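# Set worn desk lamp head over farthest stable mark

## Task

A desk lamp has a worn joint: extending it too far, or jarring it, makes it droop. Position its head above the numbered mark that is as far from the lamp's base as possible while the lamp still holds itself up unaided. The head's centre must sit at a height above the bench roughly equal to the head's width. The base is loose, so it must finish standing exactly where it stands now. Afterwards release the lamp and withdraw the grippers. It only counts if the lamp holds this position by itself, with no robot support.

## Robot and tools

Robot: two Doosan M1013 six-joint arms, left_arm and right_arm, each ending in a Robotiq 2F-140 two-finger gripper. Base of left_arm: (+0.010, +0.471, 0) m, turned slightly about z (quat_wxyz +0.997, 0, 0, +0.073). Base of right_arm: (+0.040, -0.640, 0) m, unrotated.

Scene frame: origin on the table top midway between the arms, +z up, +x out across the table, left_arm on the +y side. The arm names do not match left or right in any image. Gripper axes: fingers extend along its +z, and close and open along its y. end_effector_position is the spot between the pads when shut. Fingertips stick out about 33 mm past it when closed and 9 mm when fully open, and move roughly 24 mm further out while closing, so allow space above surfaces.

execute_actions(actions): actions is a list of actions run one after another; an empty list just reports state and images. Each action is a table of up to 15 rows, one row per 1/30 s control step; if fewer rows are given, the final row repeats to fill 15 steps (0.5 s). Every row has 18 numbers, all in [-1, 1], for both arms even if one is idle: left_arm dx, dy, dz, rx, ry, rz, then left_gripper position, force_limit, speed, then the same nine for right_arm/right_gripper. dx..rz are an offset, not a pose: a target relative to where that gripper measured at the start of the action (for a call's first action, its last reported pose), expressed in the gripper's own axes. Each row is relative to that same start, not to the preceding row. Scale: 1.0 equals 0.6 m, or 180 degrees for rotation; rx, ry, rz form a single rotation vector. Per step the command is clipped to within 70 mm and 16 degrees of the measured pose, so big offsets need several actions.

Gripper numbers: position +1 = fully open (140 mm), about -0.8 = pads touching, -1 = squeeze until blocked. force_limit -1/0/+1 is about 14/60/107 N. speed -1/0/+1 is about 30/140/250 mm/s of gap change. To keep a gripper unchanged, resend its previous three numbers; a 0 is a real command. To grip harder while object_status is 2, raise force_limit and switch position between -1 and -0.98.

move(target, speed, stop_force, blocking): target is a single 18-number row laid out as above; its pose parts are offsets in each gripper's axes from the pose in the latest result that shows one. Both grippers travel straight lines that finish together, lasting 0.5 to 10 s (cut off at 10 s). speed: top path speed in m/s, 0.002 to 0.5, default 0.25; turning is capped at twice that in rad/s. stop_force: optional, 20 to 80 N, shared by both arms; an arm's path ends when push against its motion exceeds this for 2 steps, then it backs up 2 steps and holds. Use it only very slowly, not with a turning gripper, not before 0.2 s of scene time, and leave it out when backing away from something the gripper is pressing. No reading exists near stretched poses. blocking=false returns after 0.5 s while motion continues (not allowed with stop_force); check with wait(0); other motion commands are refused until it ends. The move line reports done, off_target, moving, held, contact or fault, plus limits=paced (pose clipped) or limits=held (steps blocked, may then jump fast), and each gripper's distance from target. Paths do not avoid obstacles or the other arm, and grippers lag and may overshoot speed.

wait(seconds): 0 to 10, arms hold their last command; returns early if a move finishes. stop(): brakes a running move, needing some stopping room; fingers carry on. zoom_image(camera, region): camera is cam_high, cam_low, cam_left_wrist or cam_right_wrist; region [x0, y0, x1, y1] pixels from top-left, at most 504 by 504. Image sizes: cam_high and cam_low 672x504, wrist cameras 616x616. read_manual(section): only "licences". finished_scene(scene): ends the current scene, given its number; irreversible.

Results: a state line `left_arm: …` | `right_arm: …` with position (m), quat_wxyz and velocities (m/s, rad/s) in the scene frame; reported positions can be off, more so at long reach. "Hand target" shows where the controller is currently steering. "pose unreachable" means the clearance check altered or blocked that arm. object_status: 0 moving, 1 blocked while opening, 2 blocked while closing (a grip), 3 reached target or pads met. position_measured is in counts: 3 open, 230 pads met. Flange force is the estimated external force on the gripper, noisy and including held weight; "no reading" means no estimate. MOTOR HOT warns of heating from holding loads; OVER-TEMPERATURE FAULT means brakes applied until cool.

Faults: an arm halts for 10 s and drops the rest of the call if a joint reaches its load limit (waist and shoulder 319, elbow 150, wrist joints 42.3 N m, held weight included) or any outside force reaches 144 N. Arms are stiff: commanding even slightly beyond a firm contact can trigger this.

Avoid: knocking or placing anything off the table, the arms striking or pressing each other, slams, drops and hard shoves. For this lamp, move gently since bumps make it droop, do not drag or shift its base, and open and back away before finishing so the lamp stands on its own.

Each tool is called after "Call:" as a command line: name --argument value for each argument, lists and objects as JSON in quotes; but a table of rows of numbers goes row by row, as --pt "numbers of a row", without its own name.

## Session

Call:
execute_actions --actions '[]'

Scene clock: 0.00 s.
left_arm: end_effector_position=(-0.0360, +0.8617, +0.1220) position_measured=3 object_status=3 end_effector_quat_wxyz=(+0.158, +0.946, -0.237, -0.157) end_effector_velocity=(+0.000, -0.000, -0.000) end_effector_angular_velocity=(-0.001, +0.000, -0.000) | right_arm: end_effector_position=(+0.5003, -0.7333, +0.1417) position_measured=3 object_status=3 end_effector_quat_wxyz=(+0.157, +0.670, +0.603, -0.403) end_effector_velocity=(-0.000, +0.000, -0.000) end_effector_angular_velocity=(+0.000, +0.000, -0.000)
Joint positions: left_arm=[1.186 0.056 2.191 0.333 1.239 3.228] | right_arm=[ 0.177  0.318  2.03  -0.678  1.467  0.599]
Joint velocities: left_arm=[-0.     0.001  0.    -0.     0.001 -0.   ] | right_arm=[ 0.  0.  0.  0. -0. -0.]
Flange force (N, the push that the arm receives, along the gripper's own x y z axes): no reading
Hand target (left_arm): -0.036, +0.862, +0.122; +0.158, +0.946, -0.237, -0.157
Hand target (right_arm): +0.500, -0.733, +0.142; +0.157, +0.670, +0.603, -0.403

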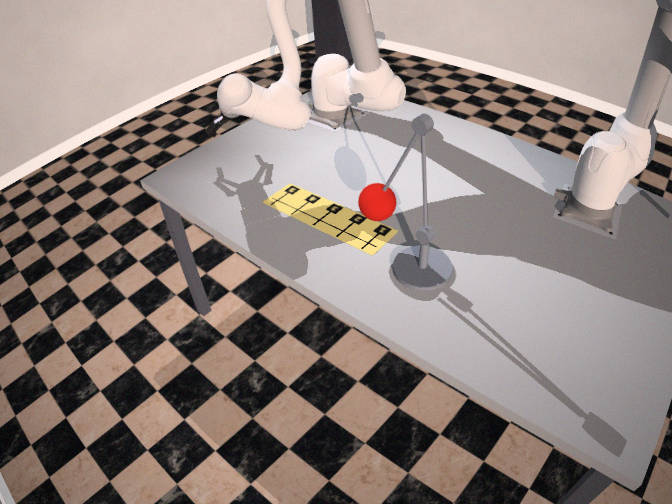

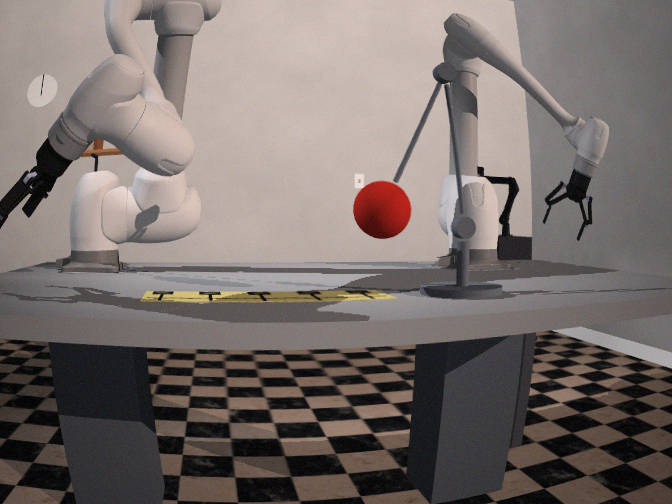

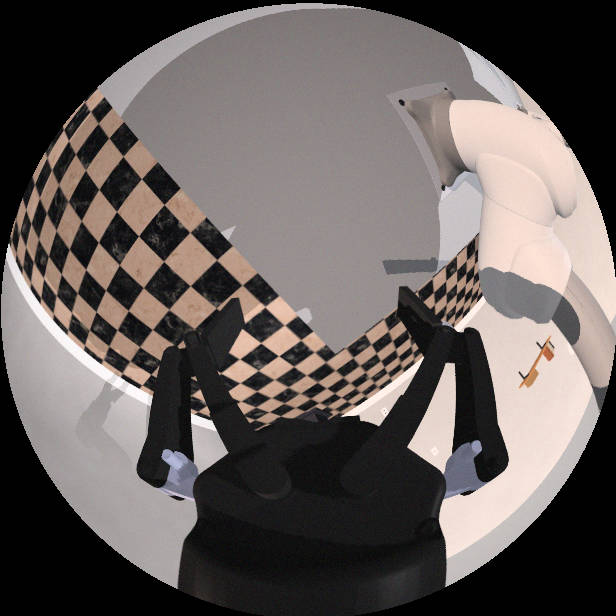

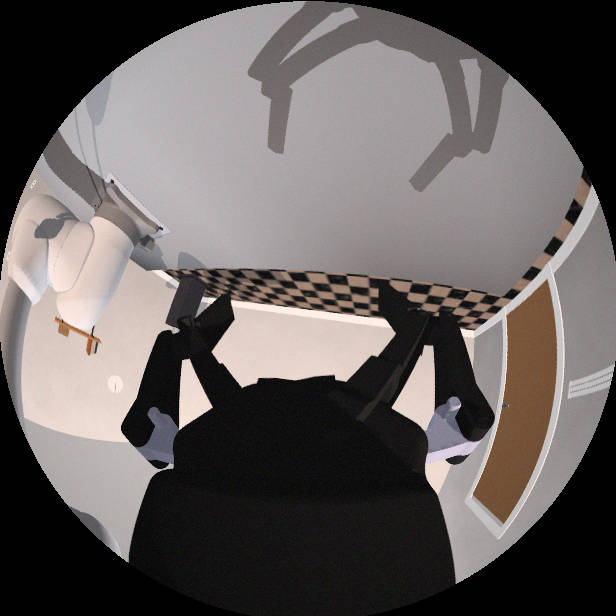

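Call:
zoom_image --camera "cam_high" --region '[250, 100, 470, 310]'

Call:
zoom_image --camera "cam_high" --region '[255, 170, 405, 265]'

Call:
zoom_image --camera "cam_high" --region '[375, 210, 475, 305]'

Call:
zoom_image --camera "cam_low" --region '[130, 260, 410, 320]'

Call:
zoom_image --camera "cam_low" --region '[330, 50, 520, 310]'

Region (250, 100, 470, 310) of cam_high's 672x504 image, scaled by 2.291, with more detail than that image has; it fills the top 481 rows of this view, and the rest is white.

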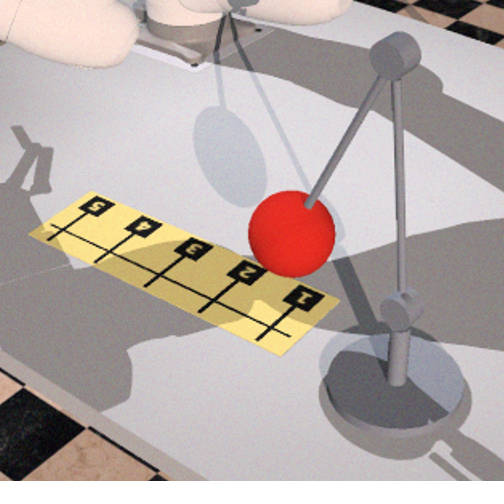

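Region (255, 170, 405, 265) of cam_high's 672x504 image, scaled by 3.360, with more detail than that image has; it fills the top 319 rows of this view, and the rest is white.

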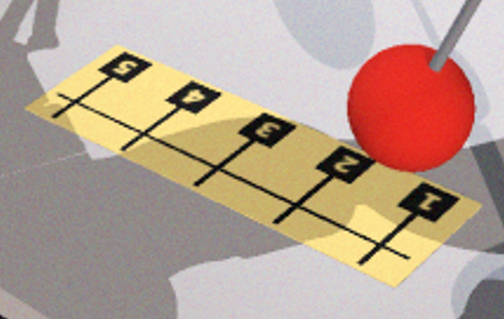

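Region (375, 210, 475, 305) of cam_high's 672x504 image, scaled by 5.040, with more detail than that image has; it fills the top 479 rows of this view, and the rest is white.

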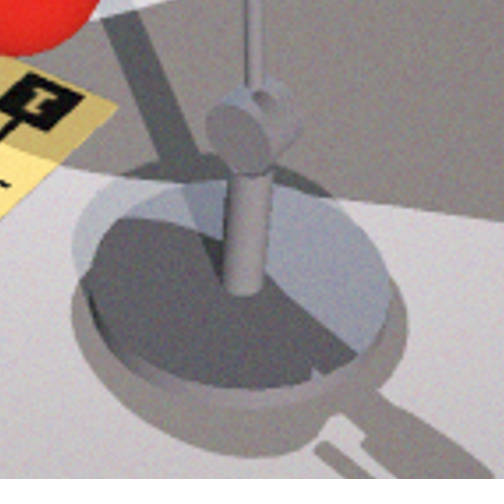

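Region (130, 260, 410, 320) of cam_low's 672x504 image, scaled by 1.800, with more detail than that image has; it fills the top 108 rows of this view, and the rest is white.

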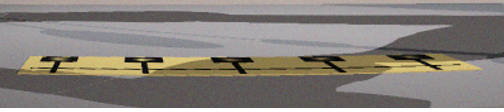

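Region (330, 50, 520, 310) of cam_low's 672x504 image, scaled by 1.938, with more detail than that image has; it fills the left 368 columns of this view, and the rest is white.

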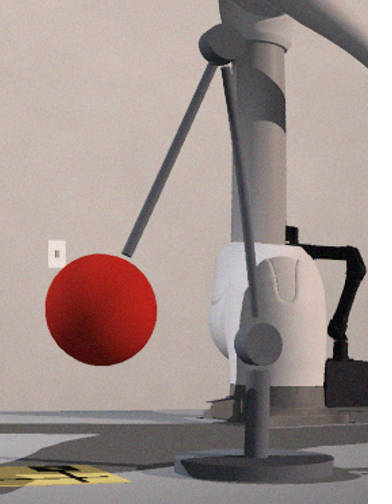

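Call:
zoom_image --camera "cam_high" --region '[260, 180, 330, 230]'

Call:
zoom_image --camera "cam_high" --region '[325, 205, 405, 260]'

Call:
zoom_image --camera "cam_high" --region '[395, 220, 455, 295]'

Call:
zoom_image --camera "cam_high" --region '[350, 105, 450, 230]'

Region (260, 180, 330, 230) of cam_high's 672x504 image, scaled by 7.200, with more detail than that image has; it fills the top 360 rows of this view, and the rest is white.

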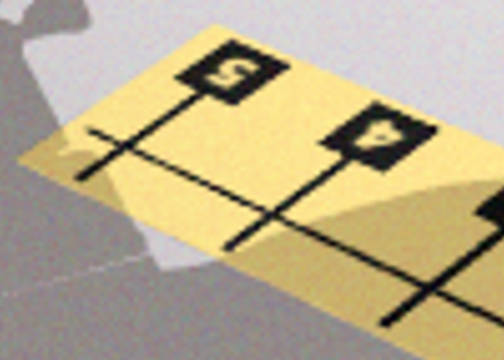

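Region (325, 205, 405, 260) of cam_high's 672x504 image, scaled by 6.300, with more detail than that image has; it fills the top 346 rows of this view, and the rest is white.

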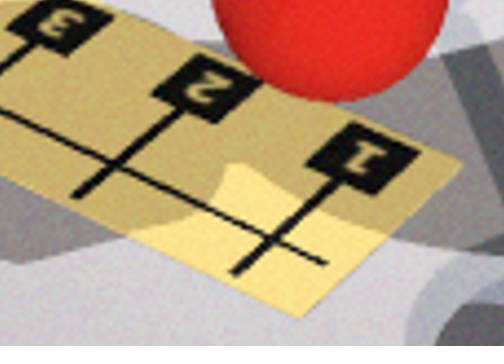

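Region (395, 220, 455, 295) of cam_high's 672x504 image, scaled by 6.720, with more detail than that image has; it fills the left 403 columns of this view, and the rest is white.

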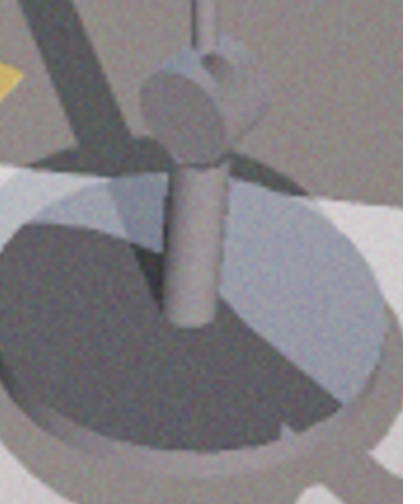

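Region (350, 105, 450, 230) of cam_high's 672x504 image, scaled by 4.032, with more detail than that image has; it fills the left 403 columns of this view, and the rest is white.

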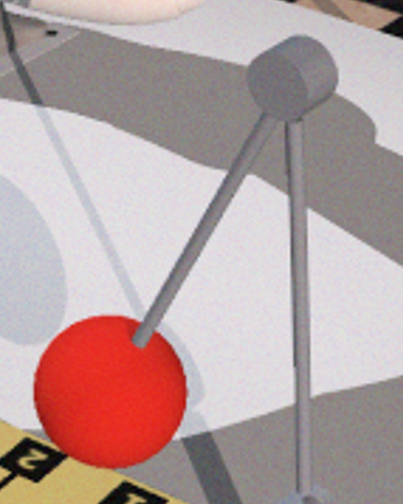

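Call:
move --target '[0.9725,0.3043,-0.1695,-0.0325,0.2346,0.3064,-0.1,0.4,0,0.5344,-0.1104,-0.768,-0.0858,0.3604,-0.064,1,-0.3,0]' --speed 0.5

Scene clock: 19.23 s.
left_arm: end_effector_position=(+0.4177, +0.4421, +0.1508) position_measured=141 object_status=3 end_effector_quat_wxyz=(+0.327, +0.716, -0.560, +0.257) end_effector_velocity=(+0.001, -0.000, +0.000) end_effector_angular_velocity=(-0.001, -0.001, -0.002) | right_arm: end_effector_position=(+0.5835, -0.1792, +0.2145) position_measured=3 object_status=3 end_effector_quat_wxyz=(-0.145, +0.695, +0.699, +0.084) end_effector_velocity=(-0.000, -0.000, -0.001) end_effector_angular_velocity=(-0.001, +0.002, -0.000)
Joint positions: left_arm=[ 0.282  0.118  2.251 -0.793  1.318  3.755] | right_arm=[0.504 0.26  1.722 0.368 1.105 0.34 ]
Joint velocities: left_arm=[-0.001  0.001 -0.001 -0.001  0.001  0.001] | right_arm=[ 0.     0.001  0.001 -0.    -0.     0.   ]
Flange force (N, the push that the arm receives, along the gripper's own x y z axes): left_arm=[4.0 9.6 6.0] | right_arm=[0.7 -4.9 -0.5]
Hand target (left_arm): +0.418, +0.442, +0.151; +0.328, +0.716, -0.560, +0.257
Hand target (right_arm): +0.583, -0.179, +0.214; -0.145, +0.695, +0.699, +0.084
Off the commanded pose (left_arm): 0.001 m, 0 deg.
Off the commanded pose (right_arm): 0.001 m, 0 deg.
move: done; limits=paced

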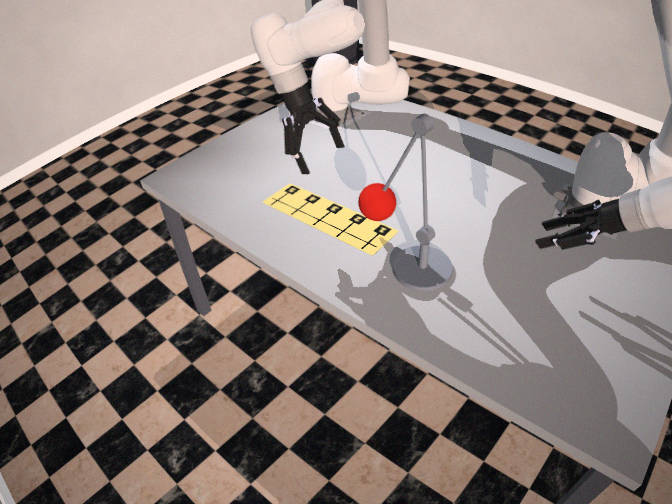

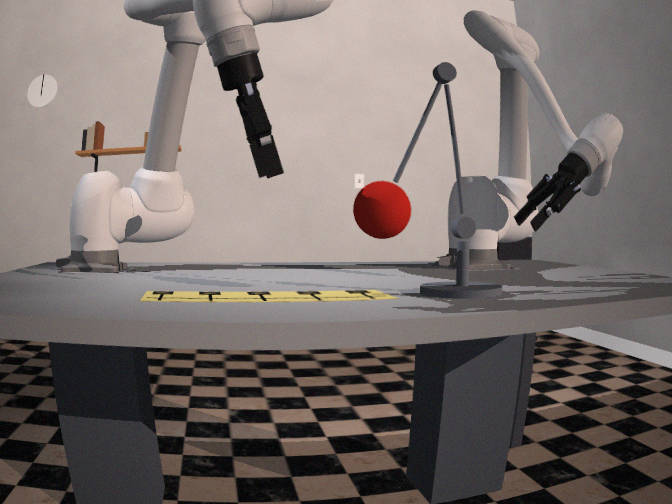

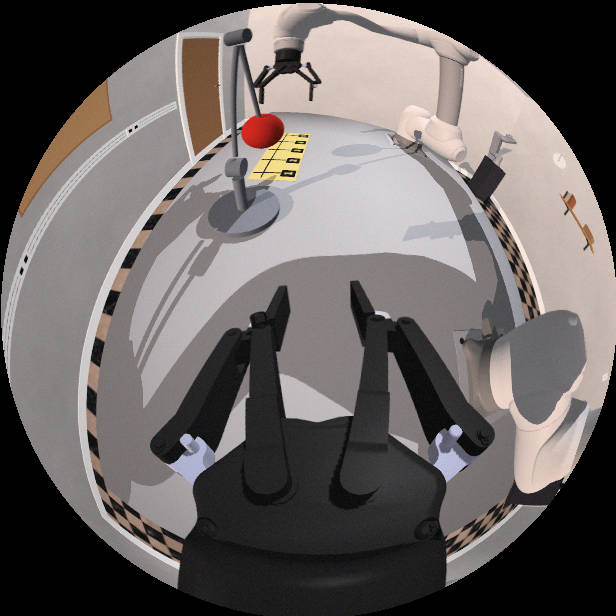

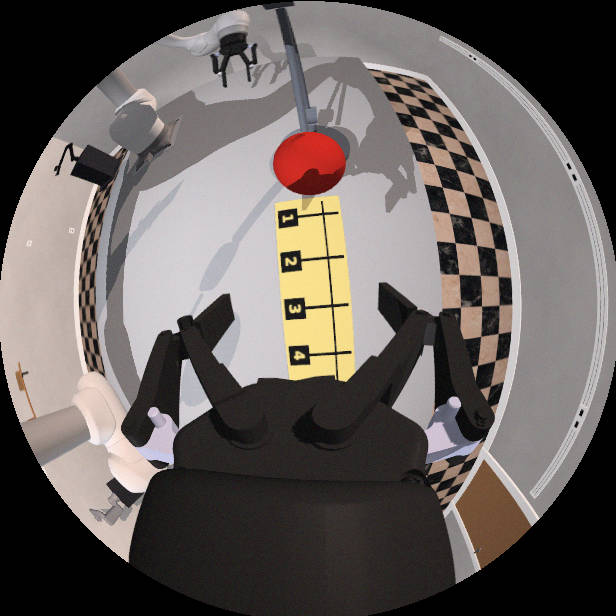

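Call:
zoom_image --camera "cam_low" --region '[140, 160, 400, 310]'

Call:
zoom_image --camera "cam_low" --region '[140, 280, 270, 310]'

Call:
zoom_image --camera "cam_low" --region '[270, 280, 400, 310]'

Call:
zoom_image --camera "cam_low" --region '[340, 170, 510, 310]'

Call:
zoom_image --camera "cam_right_wrist" --region '[220, 90, 420, 390]'

Region (140, 160, 400, 310) of cam_low's 672x504 image, scaled by 1.938, with more detail than that image has; it fills the top 291 rows of this view, and the rest is white.

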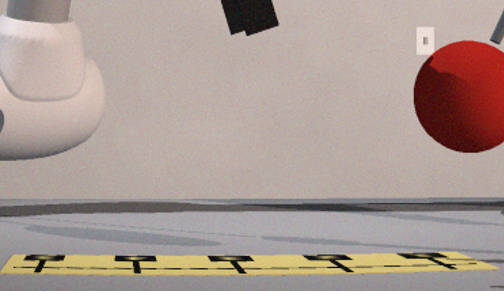

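Region (140, 280, 270, 310) of cam_low's 672x504 image, scaled by 3.877, with more detail than that image has; it fills the top 116 rows of this view, and the rest is white.

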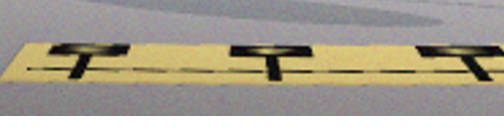

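Region (270, 280, 400, 310) of cam_low's 672x504 image, scaled by 3.877, with more detail than that image has; it fills the top 116 rows of this view, and the rest is white.

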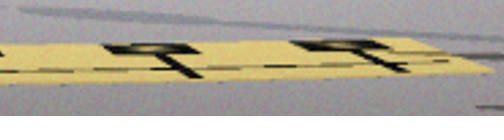

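Region (340, 170, 510, 310) of cam_low's 672x504 image, scaled by 2.965, with more detail than that image has; it fills the top 415 rows of this view, and the rest is white.

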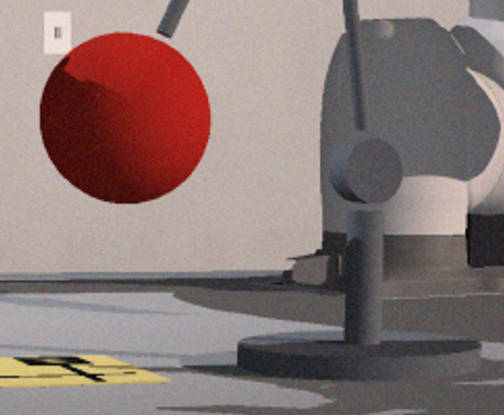

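Region (220, 90, 420, 390) of cam_right_wrist's 616x616 image, scaled by 1.680, with more detail than that image has.

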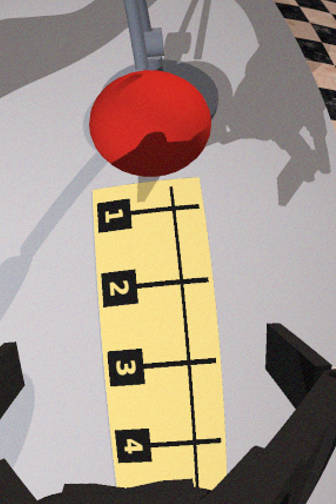

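Call:
move --target '[0.2098,-0.2521,0.2393,-0.0079,0.0598,0.0769,-0.1,0.4,0,0.2167,0.0326,0.0401,-0.0218,0.0903,-0.0165,1,-0.3,0]' --speed 0.45

Scene clock: 25.27 s.
left_arm: end_effector_position=(+0.5951, +0.2782, +0.1224) position_measured=141 object_status=3 end_effector_quat_wxyz=(-0.354, -0.612, +0.612, -0.354) end_effector_velocity=(+0.001, -0.001, +0.000) end_effector_angular_velocity=(+0.000, -0.002, -0.002) | right_arm: end_effector_position=(+0.6019, -0.0479, +0.2319) position_measured=3 object_status=3 end_effector_quat_wxyz=(-0.217, +0.662, +0.686, +0.209) end_effector_velocity=(+0.000, +0.000, -0.000) end_effector_angular_velocity=(-0.000, +0.000, -0.000)
Joint positions: left_arm=[-0.042  0.4    2.063 -1.152  1.232  3.989] | right_arm=[0.565 0.31  1.702 0.677 0.912 0.163]
Joint velocities: left_arm=[-0.003  0.001 -0.002 -0.001 -0.     0.001] | right_arm=[ 0.     0.001 -0.    -0.    -0.     0.001]
Flange force (N, the push that the arm receives, along the gripper's own x y z axes): left_arm=[6.8 13.1 -0.7] | right_arm=[3.2 -8.3 -0.8]
Hand target (left_arm): +0.595, +0.278, +0.122; +0.354, +0.612, -0.612, +0.354
Hand target (right_arm): +0.602, -0.048, +0.232; -0.217, +0.662, +0.686, +0.209
Off the commanded pose (left_arm): 0.001 m, 0 deg.
Off the commanded pose (right_arm): 0.000 m, 0 deg.
move: done

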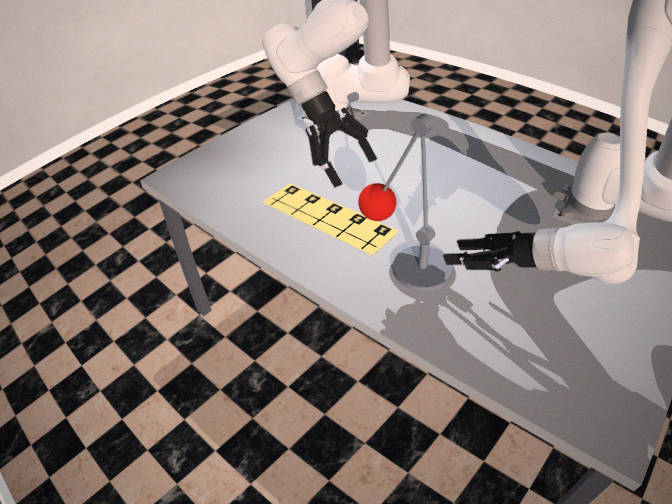

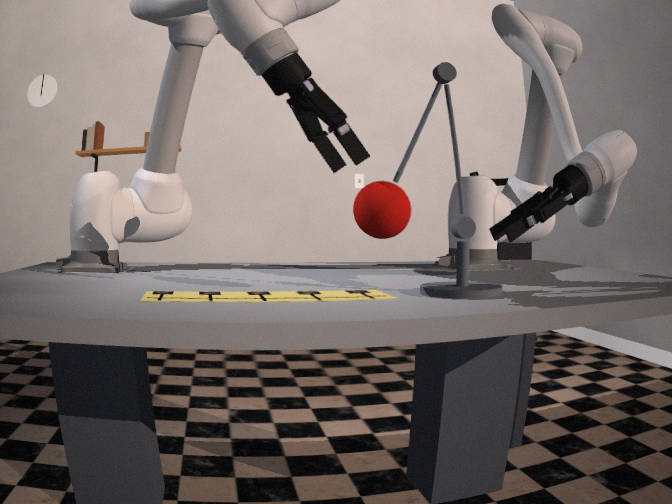

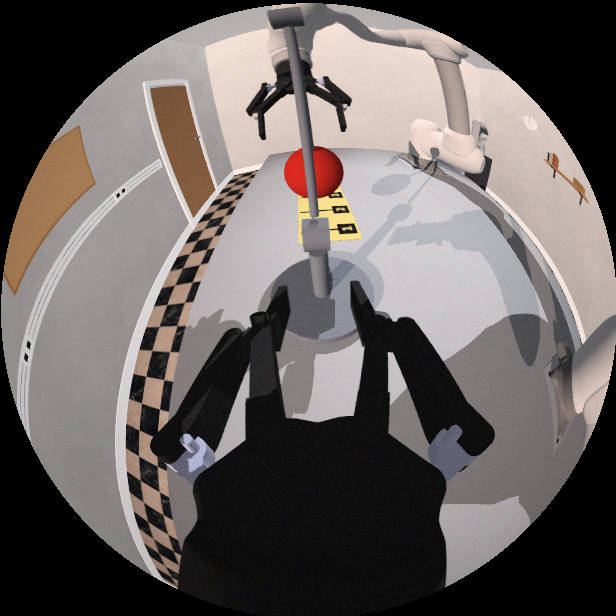

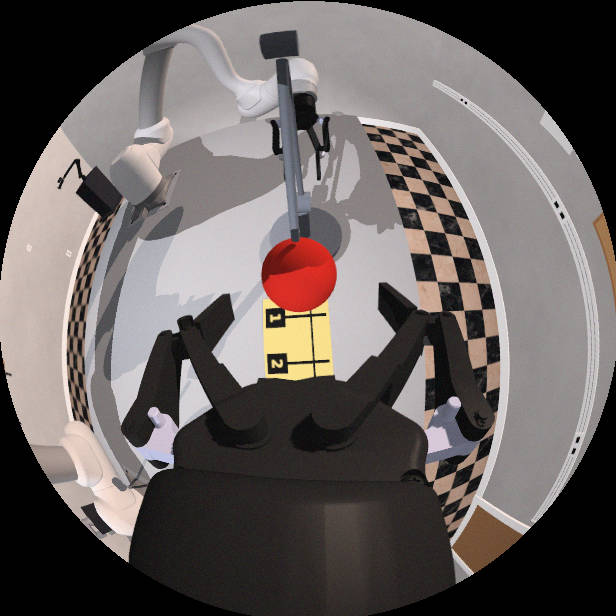

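Call:
zoom_image --camera "cam_right_wrist" --region '[200, 180, 420, 400]'

Call:
zoom_image --camera "cam_left_wrist" --region '[230, 130, 410, 350]'

Call:
zoom_image --camera "cam_high" --region '[290, 90, 450, 240]'

Call:
zoom_image --camera "cam_low" --region '[260, 50, 460, 250]'

Region (200, 180, 420, 400) of cam_right_wrist's 616x616 image, scaled by 2.291, with more detail than that image has.

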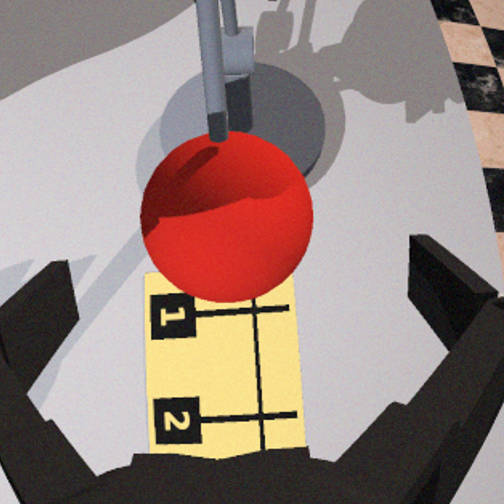

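Region (230, 130, 410, 350) of cam_left_wrist's 616x616 image, scaled by 2.291, with more detail than that image has; it fills the left 412 columns of this view, and the rest is white.

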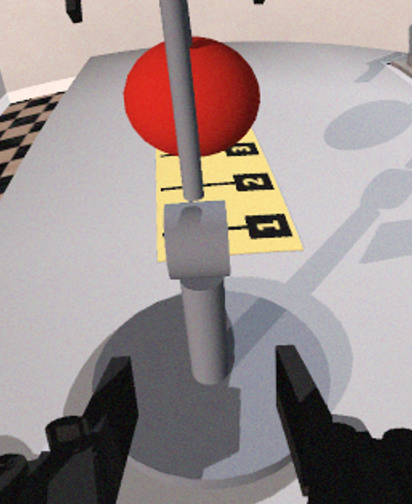

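Region (290, 90, 450, 240) of cam_high's 672x504 image, scaled by 3.150, with more detail than that image has; it fills the top 472 rows of this view, and the rest is white.

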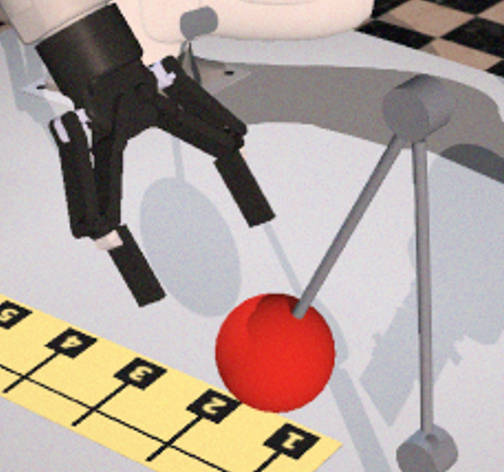

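Region (260, 50, 460, 250) of cam_low's 672x504 image, scaled by 2.520, with more detail than that image has.

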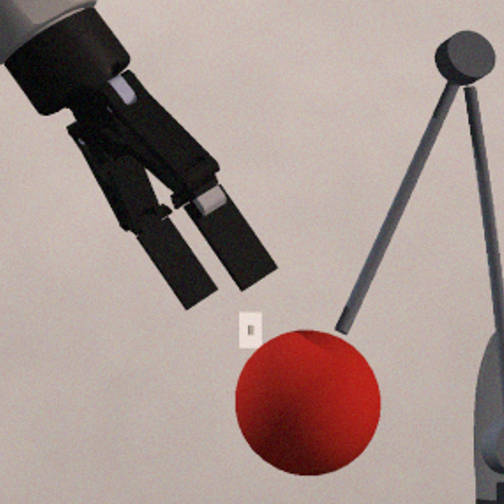

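Call:
move --target '[0,-0.0033,0.2015,0,0,0,-0.22,0.4,-0.5,0.0014,-0.012,0.1837,-0.0115,0,0.0164,0.75,-0.3,-0.8]' --speed 0.2

Scene clock: 32.80 s.
left_arm: end_effector_position=(+0.5972, +0.1737, +0.0619) position_measured=157 object_status=3 end_effector_quat_wxyz=(-0.354, -0.612, +0.612, -0.354) end_effector_velocity=(+0.000, -0.001, +0.000) end_effector_angular_velocity=(-0.001, -0.001, -0.001) | right_arm: end_effector_position=(+0.5925, +0.0158, +0.1423) position_measured=35 object_status=3 end_effector_quat_wxyz=(-0.210, +0.684, +0.665, +0.216) end_effector_velocity=(+0.000, +0.000, -0.000) end_effector_angular_velocity=(-0.001, -0.001, +0.001)
Joint positions: left_arm=[-0.219  0.485  2.095 -1.33   1.096  4.072] | right_arm=[0.656 0.413 1.737 0.741 0.72  0.18 ]
Joint velocities: left_arm=[-0.001  0.    -0.001 -0.     0.     0.   ] | right_arm=[ 0.     0.    -0.001 -0.002 -0.    -0.   ]
Flange force (N, the push that the arm receives, along the gripper's own x y z axes): left_arm=[0.1 8.6 -6.0] | right_arm=[2.1 0.5 -3.9]
Hand target (left_arm): +0.597, +0.174, +0.062; +0.354, +0.612, -0.612, +0.354
Hand target (right_arm): +0.593, +0.016, +0.142; -0.210, +0.683, +0.665, +0.216
Off the commanded pose (left_arm): 0.000 m, 0 deg.
Off the commanded pose (right_arm): 0.000 m, 0 deg.
move: done

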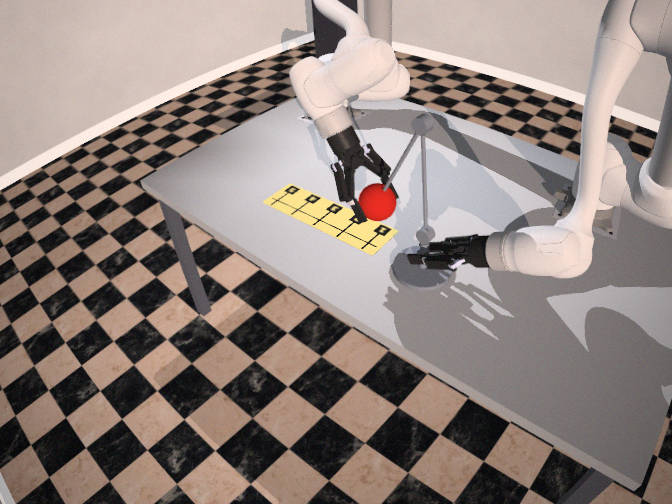

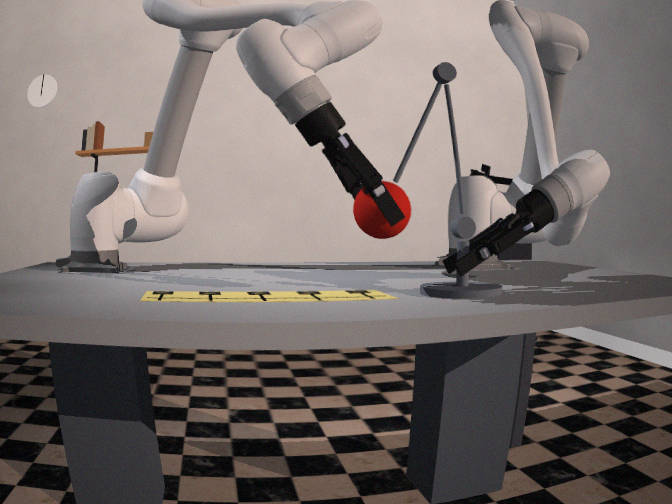

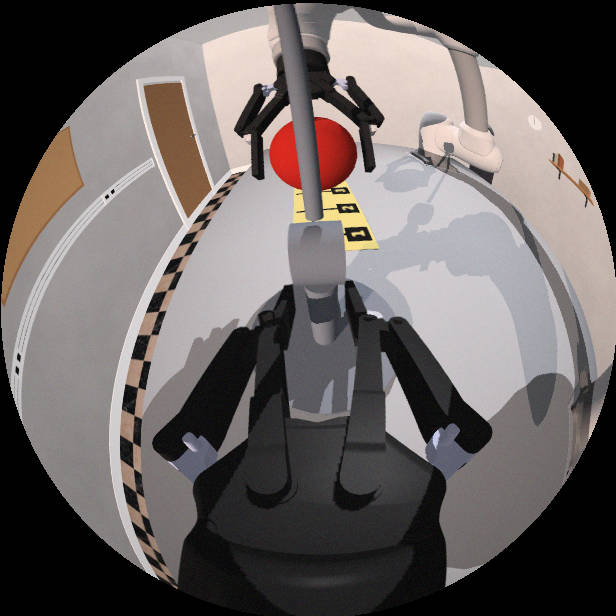

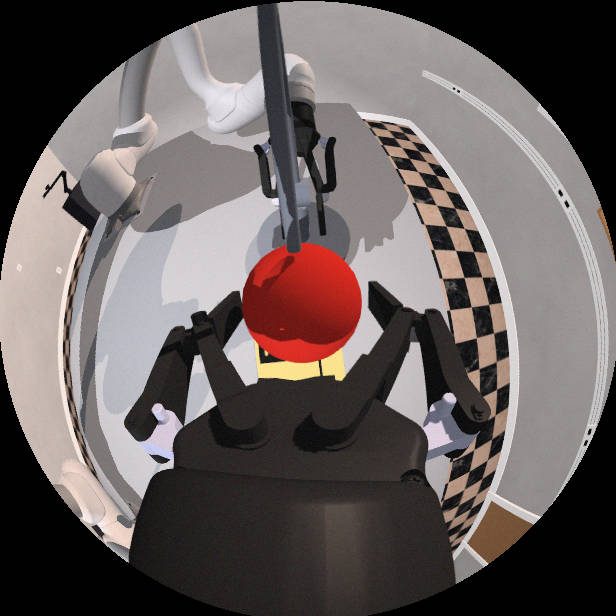

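Call:
zoom_image --camera "cam_right_wrist" --region '[200, 180, 420, 400]'

Call:
zoom_image --camera "cam_left_wrist" --region '[220, 70, 420, 370]'

Call:
zoom_image --camera "cam_low" --region '[320, 130, 520, 310]'

Region (200, 180, 420, 400) of cam_right_wrist's 616x616 image, scaled by 2.291, with more detail than that image has.

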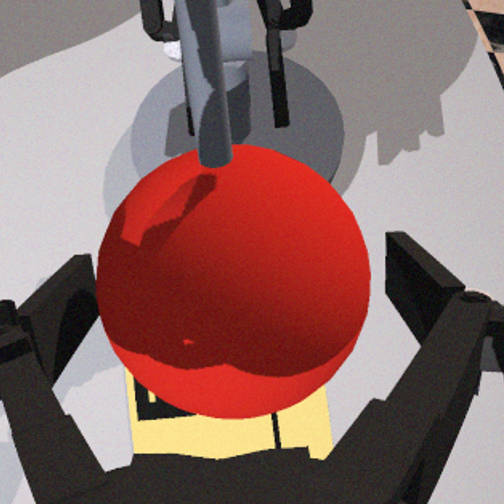

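Region (220, 70, 420, 370) of cam_left_wrist's 616x616 image, scaled by 1.680, with more detail than that image has.

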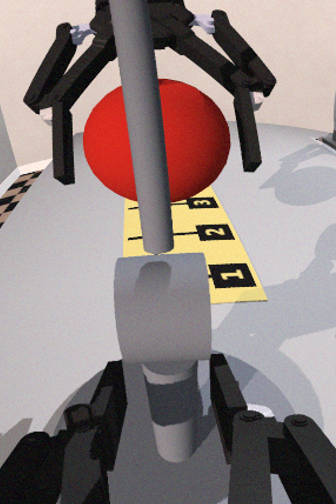

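Region (320, 130, 520, 310) of cam_low's 672x504 image, scaled by 2.520, with more detail than that image has; it fills the top 454 rows of this view, and the rest is white.

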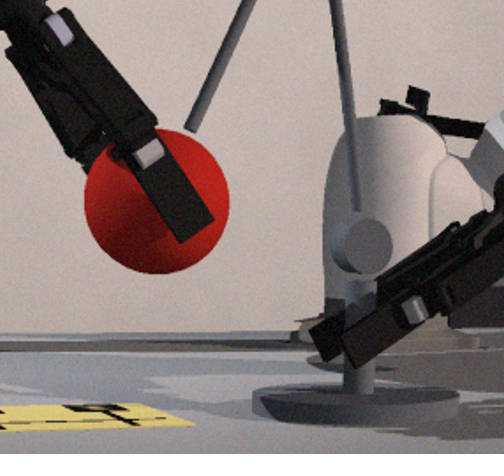

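Call:
execute_actions --actions '[[[0,0,0,0,0,0,-1,0.4,-0.6,0,0,0,0,0,0,-1,-0.3,-0.65]]]'

Scene clock: 36.70 s.
left_arm: end_effector_position=(+0.5972, +0.1737, +0.0618) position_measured=199 object_status=0 end_effector_quat_wxyz=(-0.354, -0.612, +0.612, -0.354) end_effector_velocity=(-0.000, -0.001, +0.000) end_effector_angular_velocity=(+0.000, +0.000, -0.002) | right_arm: end_effector_position=(+0.5926, +0.0159, +0.1423) position_measured=79 object_status=0 end_effector_quat_wxyz=(-0.210, +0.684, +0.665, +0.216) end_effector_velocity=(-0.001, -0.000, -0.001) end_effector_angular_velocity=(-0.000, +0.002, -0.001)
Joint positions: left_arm=[-0.219  0.485  2.095 -1.33   1.096  4.072] | right_arm=[0.656 0.413 1.737 0.741 0.72  0.18 ]
Joint velocities: left_arm=[-0.002  0.    -0.     0.     0.    -0.   ] | right_arm=[ 0.     0.     0.002  0.001 -0.     0.   ]
Flange force (N, the push that the arm receives, along the gripper's own x y z axes): left_arm=[9.2 13.1 -16.0] | right_arm=[4.9 -0.3 -7.1]
Hand target (left_arm): +0.597, +0.174, +0.062; +0.354, +0.612, -0.612, +0.354
Hand target (right_arm): +0.593, +0.016, +0.142; -0.210, +0.684, +0.665, +0.216
Off the commanded pose (left_arm): 0.000 m, 0 deg.
Off the commanded pose (right_arm): 0.000 m, 0 deg.

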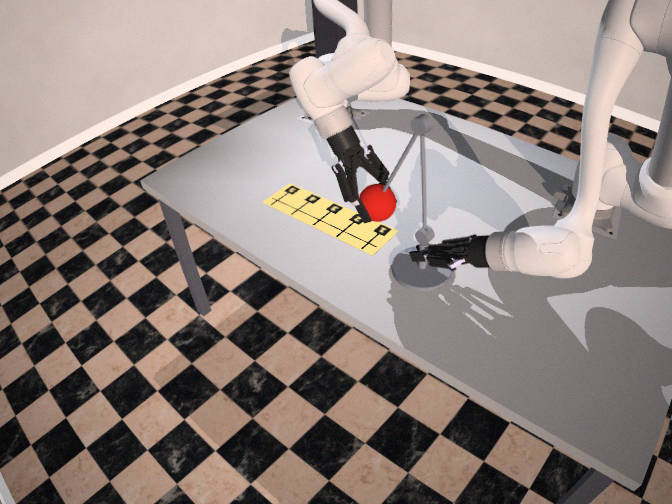

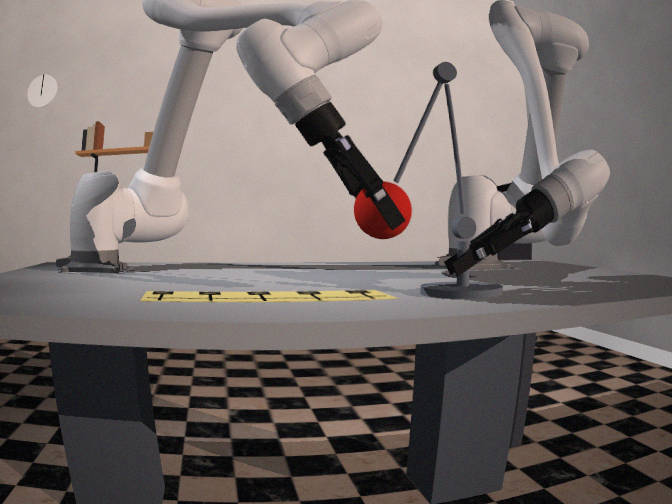

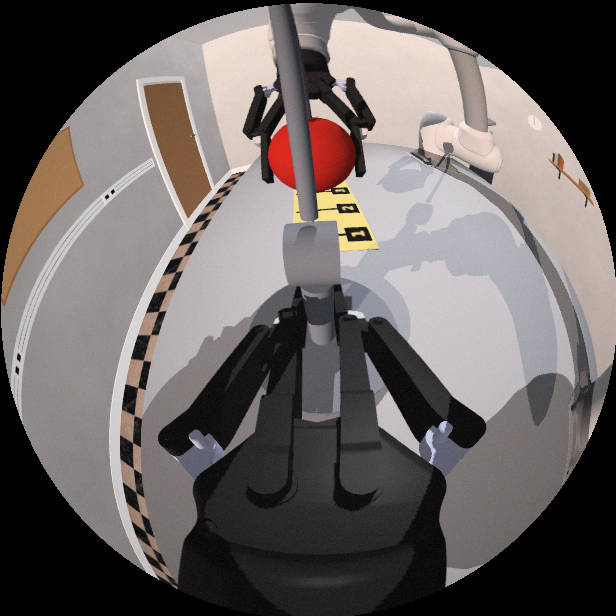

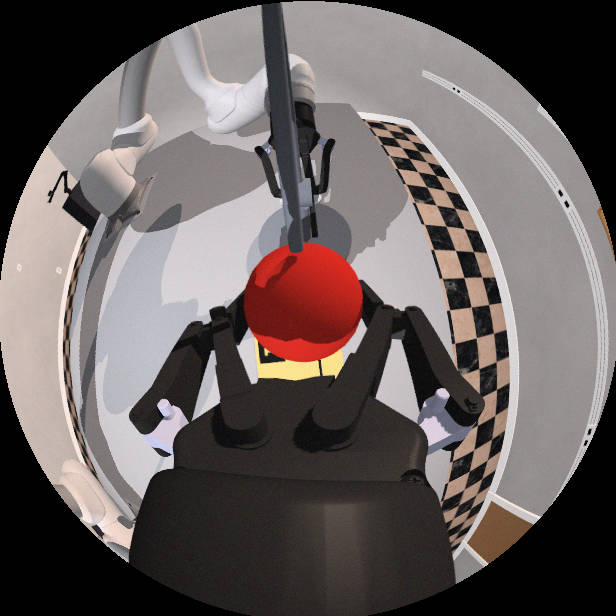

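Call:
execute_actions --actions '[]'

Scene clock: 37.80 s.
left_arm: end_effector_position=(+0.5972, +0.1737, +0.0618) position_measured=199 object_status=2 end_effector_quat_wxyz=(-0.354, -0.612, +0.612, -0.354) end_effector_velocity=(+0.001, +0.000, +0.001) end_effector_angular_velocity=(-0.001, -0.002, +0.000) | right_arm: end_effector_position=(+0.5925, +0.0159, +0.1423) position_measured=79 object_status=2 end_effector_quat_wxyz=(-0.210, +0.684, +0.665, +0.216) end_effector_velocity=(-0.000, -0.000, +0.000) end_effector_angular_velocity=(+0.000, -0.000, +0.000)
Joint positions: left_arm=[-0.219  0.485  2.095 -1.33   1.096  4.072] | right_arm=[0.656 0.413 1.737 0.741 0.72  0.18 ]
Joint velocities: left_arm=[ 0.     0.    -0.002 -0.     0.001  0.   ] | right_arm=[-0.    -0.001  0.     0.     0.    -0.   ]
Flange force (N, the push that the arm receives, along the gripper's own x y z axes): left_arm=[10.3 11.6 -7.7] | right_arm=[5.4 -0.5 -5.5]
Hand target (left_arm): +0.597, +0.174, +0.062; +0.354, +0.612, -0.612, +0.354
Hand target (right_arm): +0.593, +0.016, +0.142; -0.210, +0.684, +0.665, +0.216
Off the commanded pose (left_arm): 0.000 m, 0 deg.
Off the commanded pose (right_arm): 0.000 m, 0 deg.

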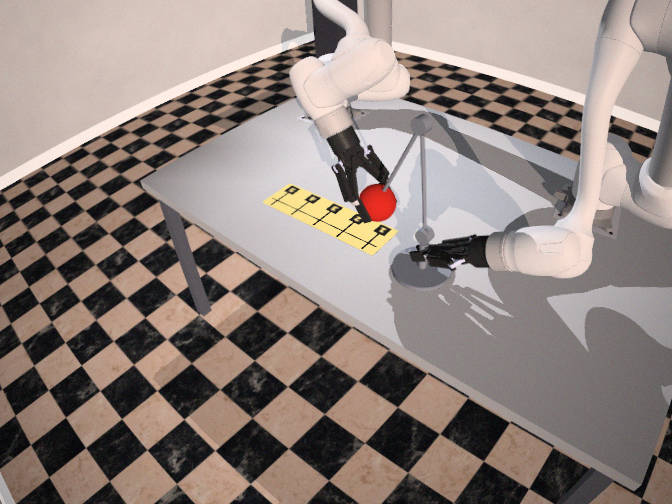

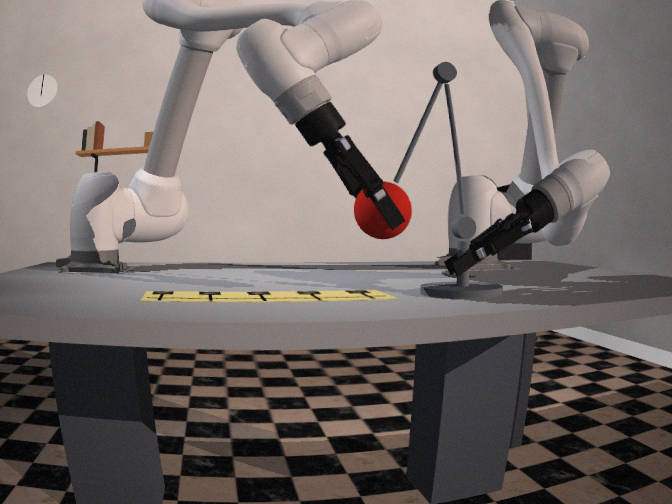

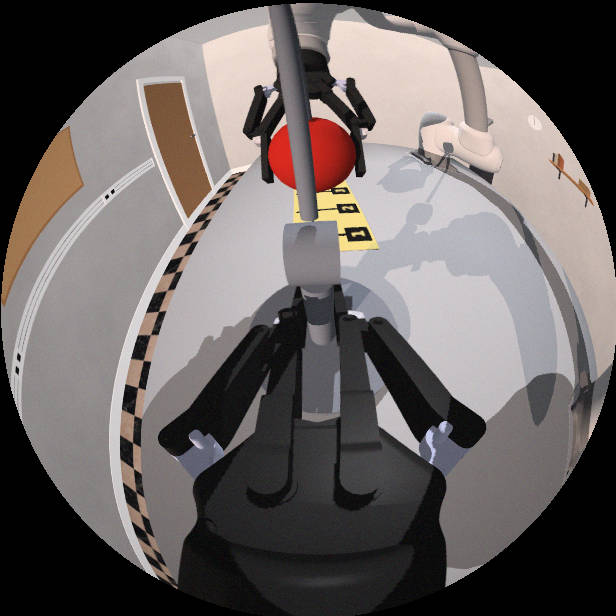

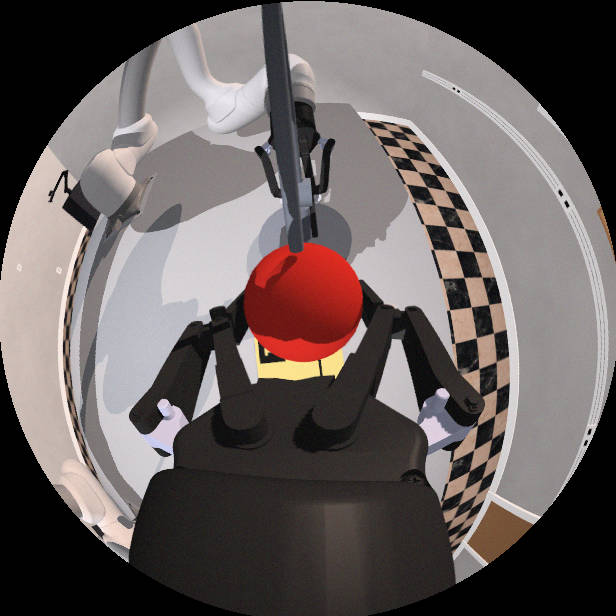

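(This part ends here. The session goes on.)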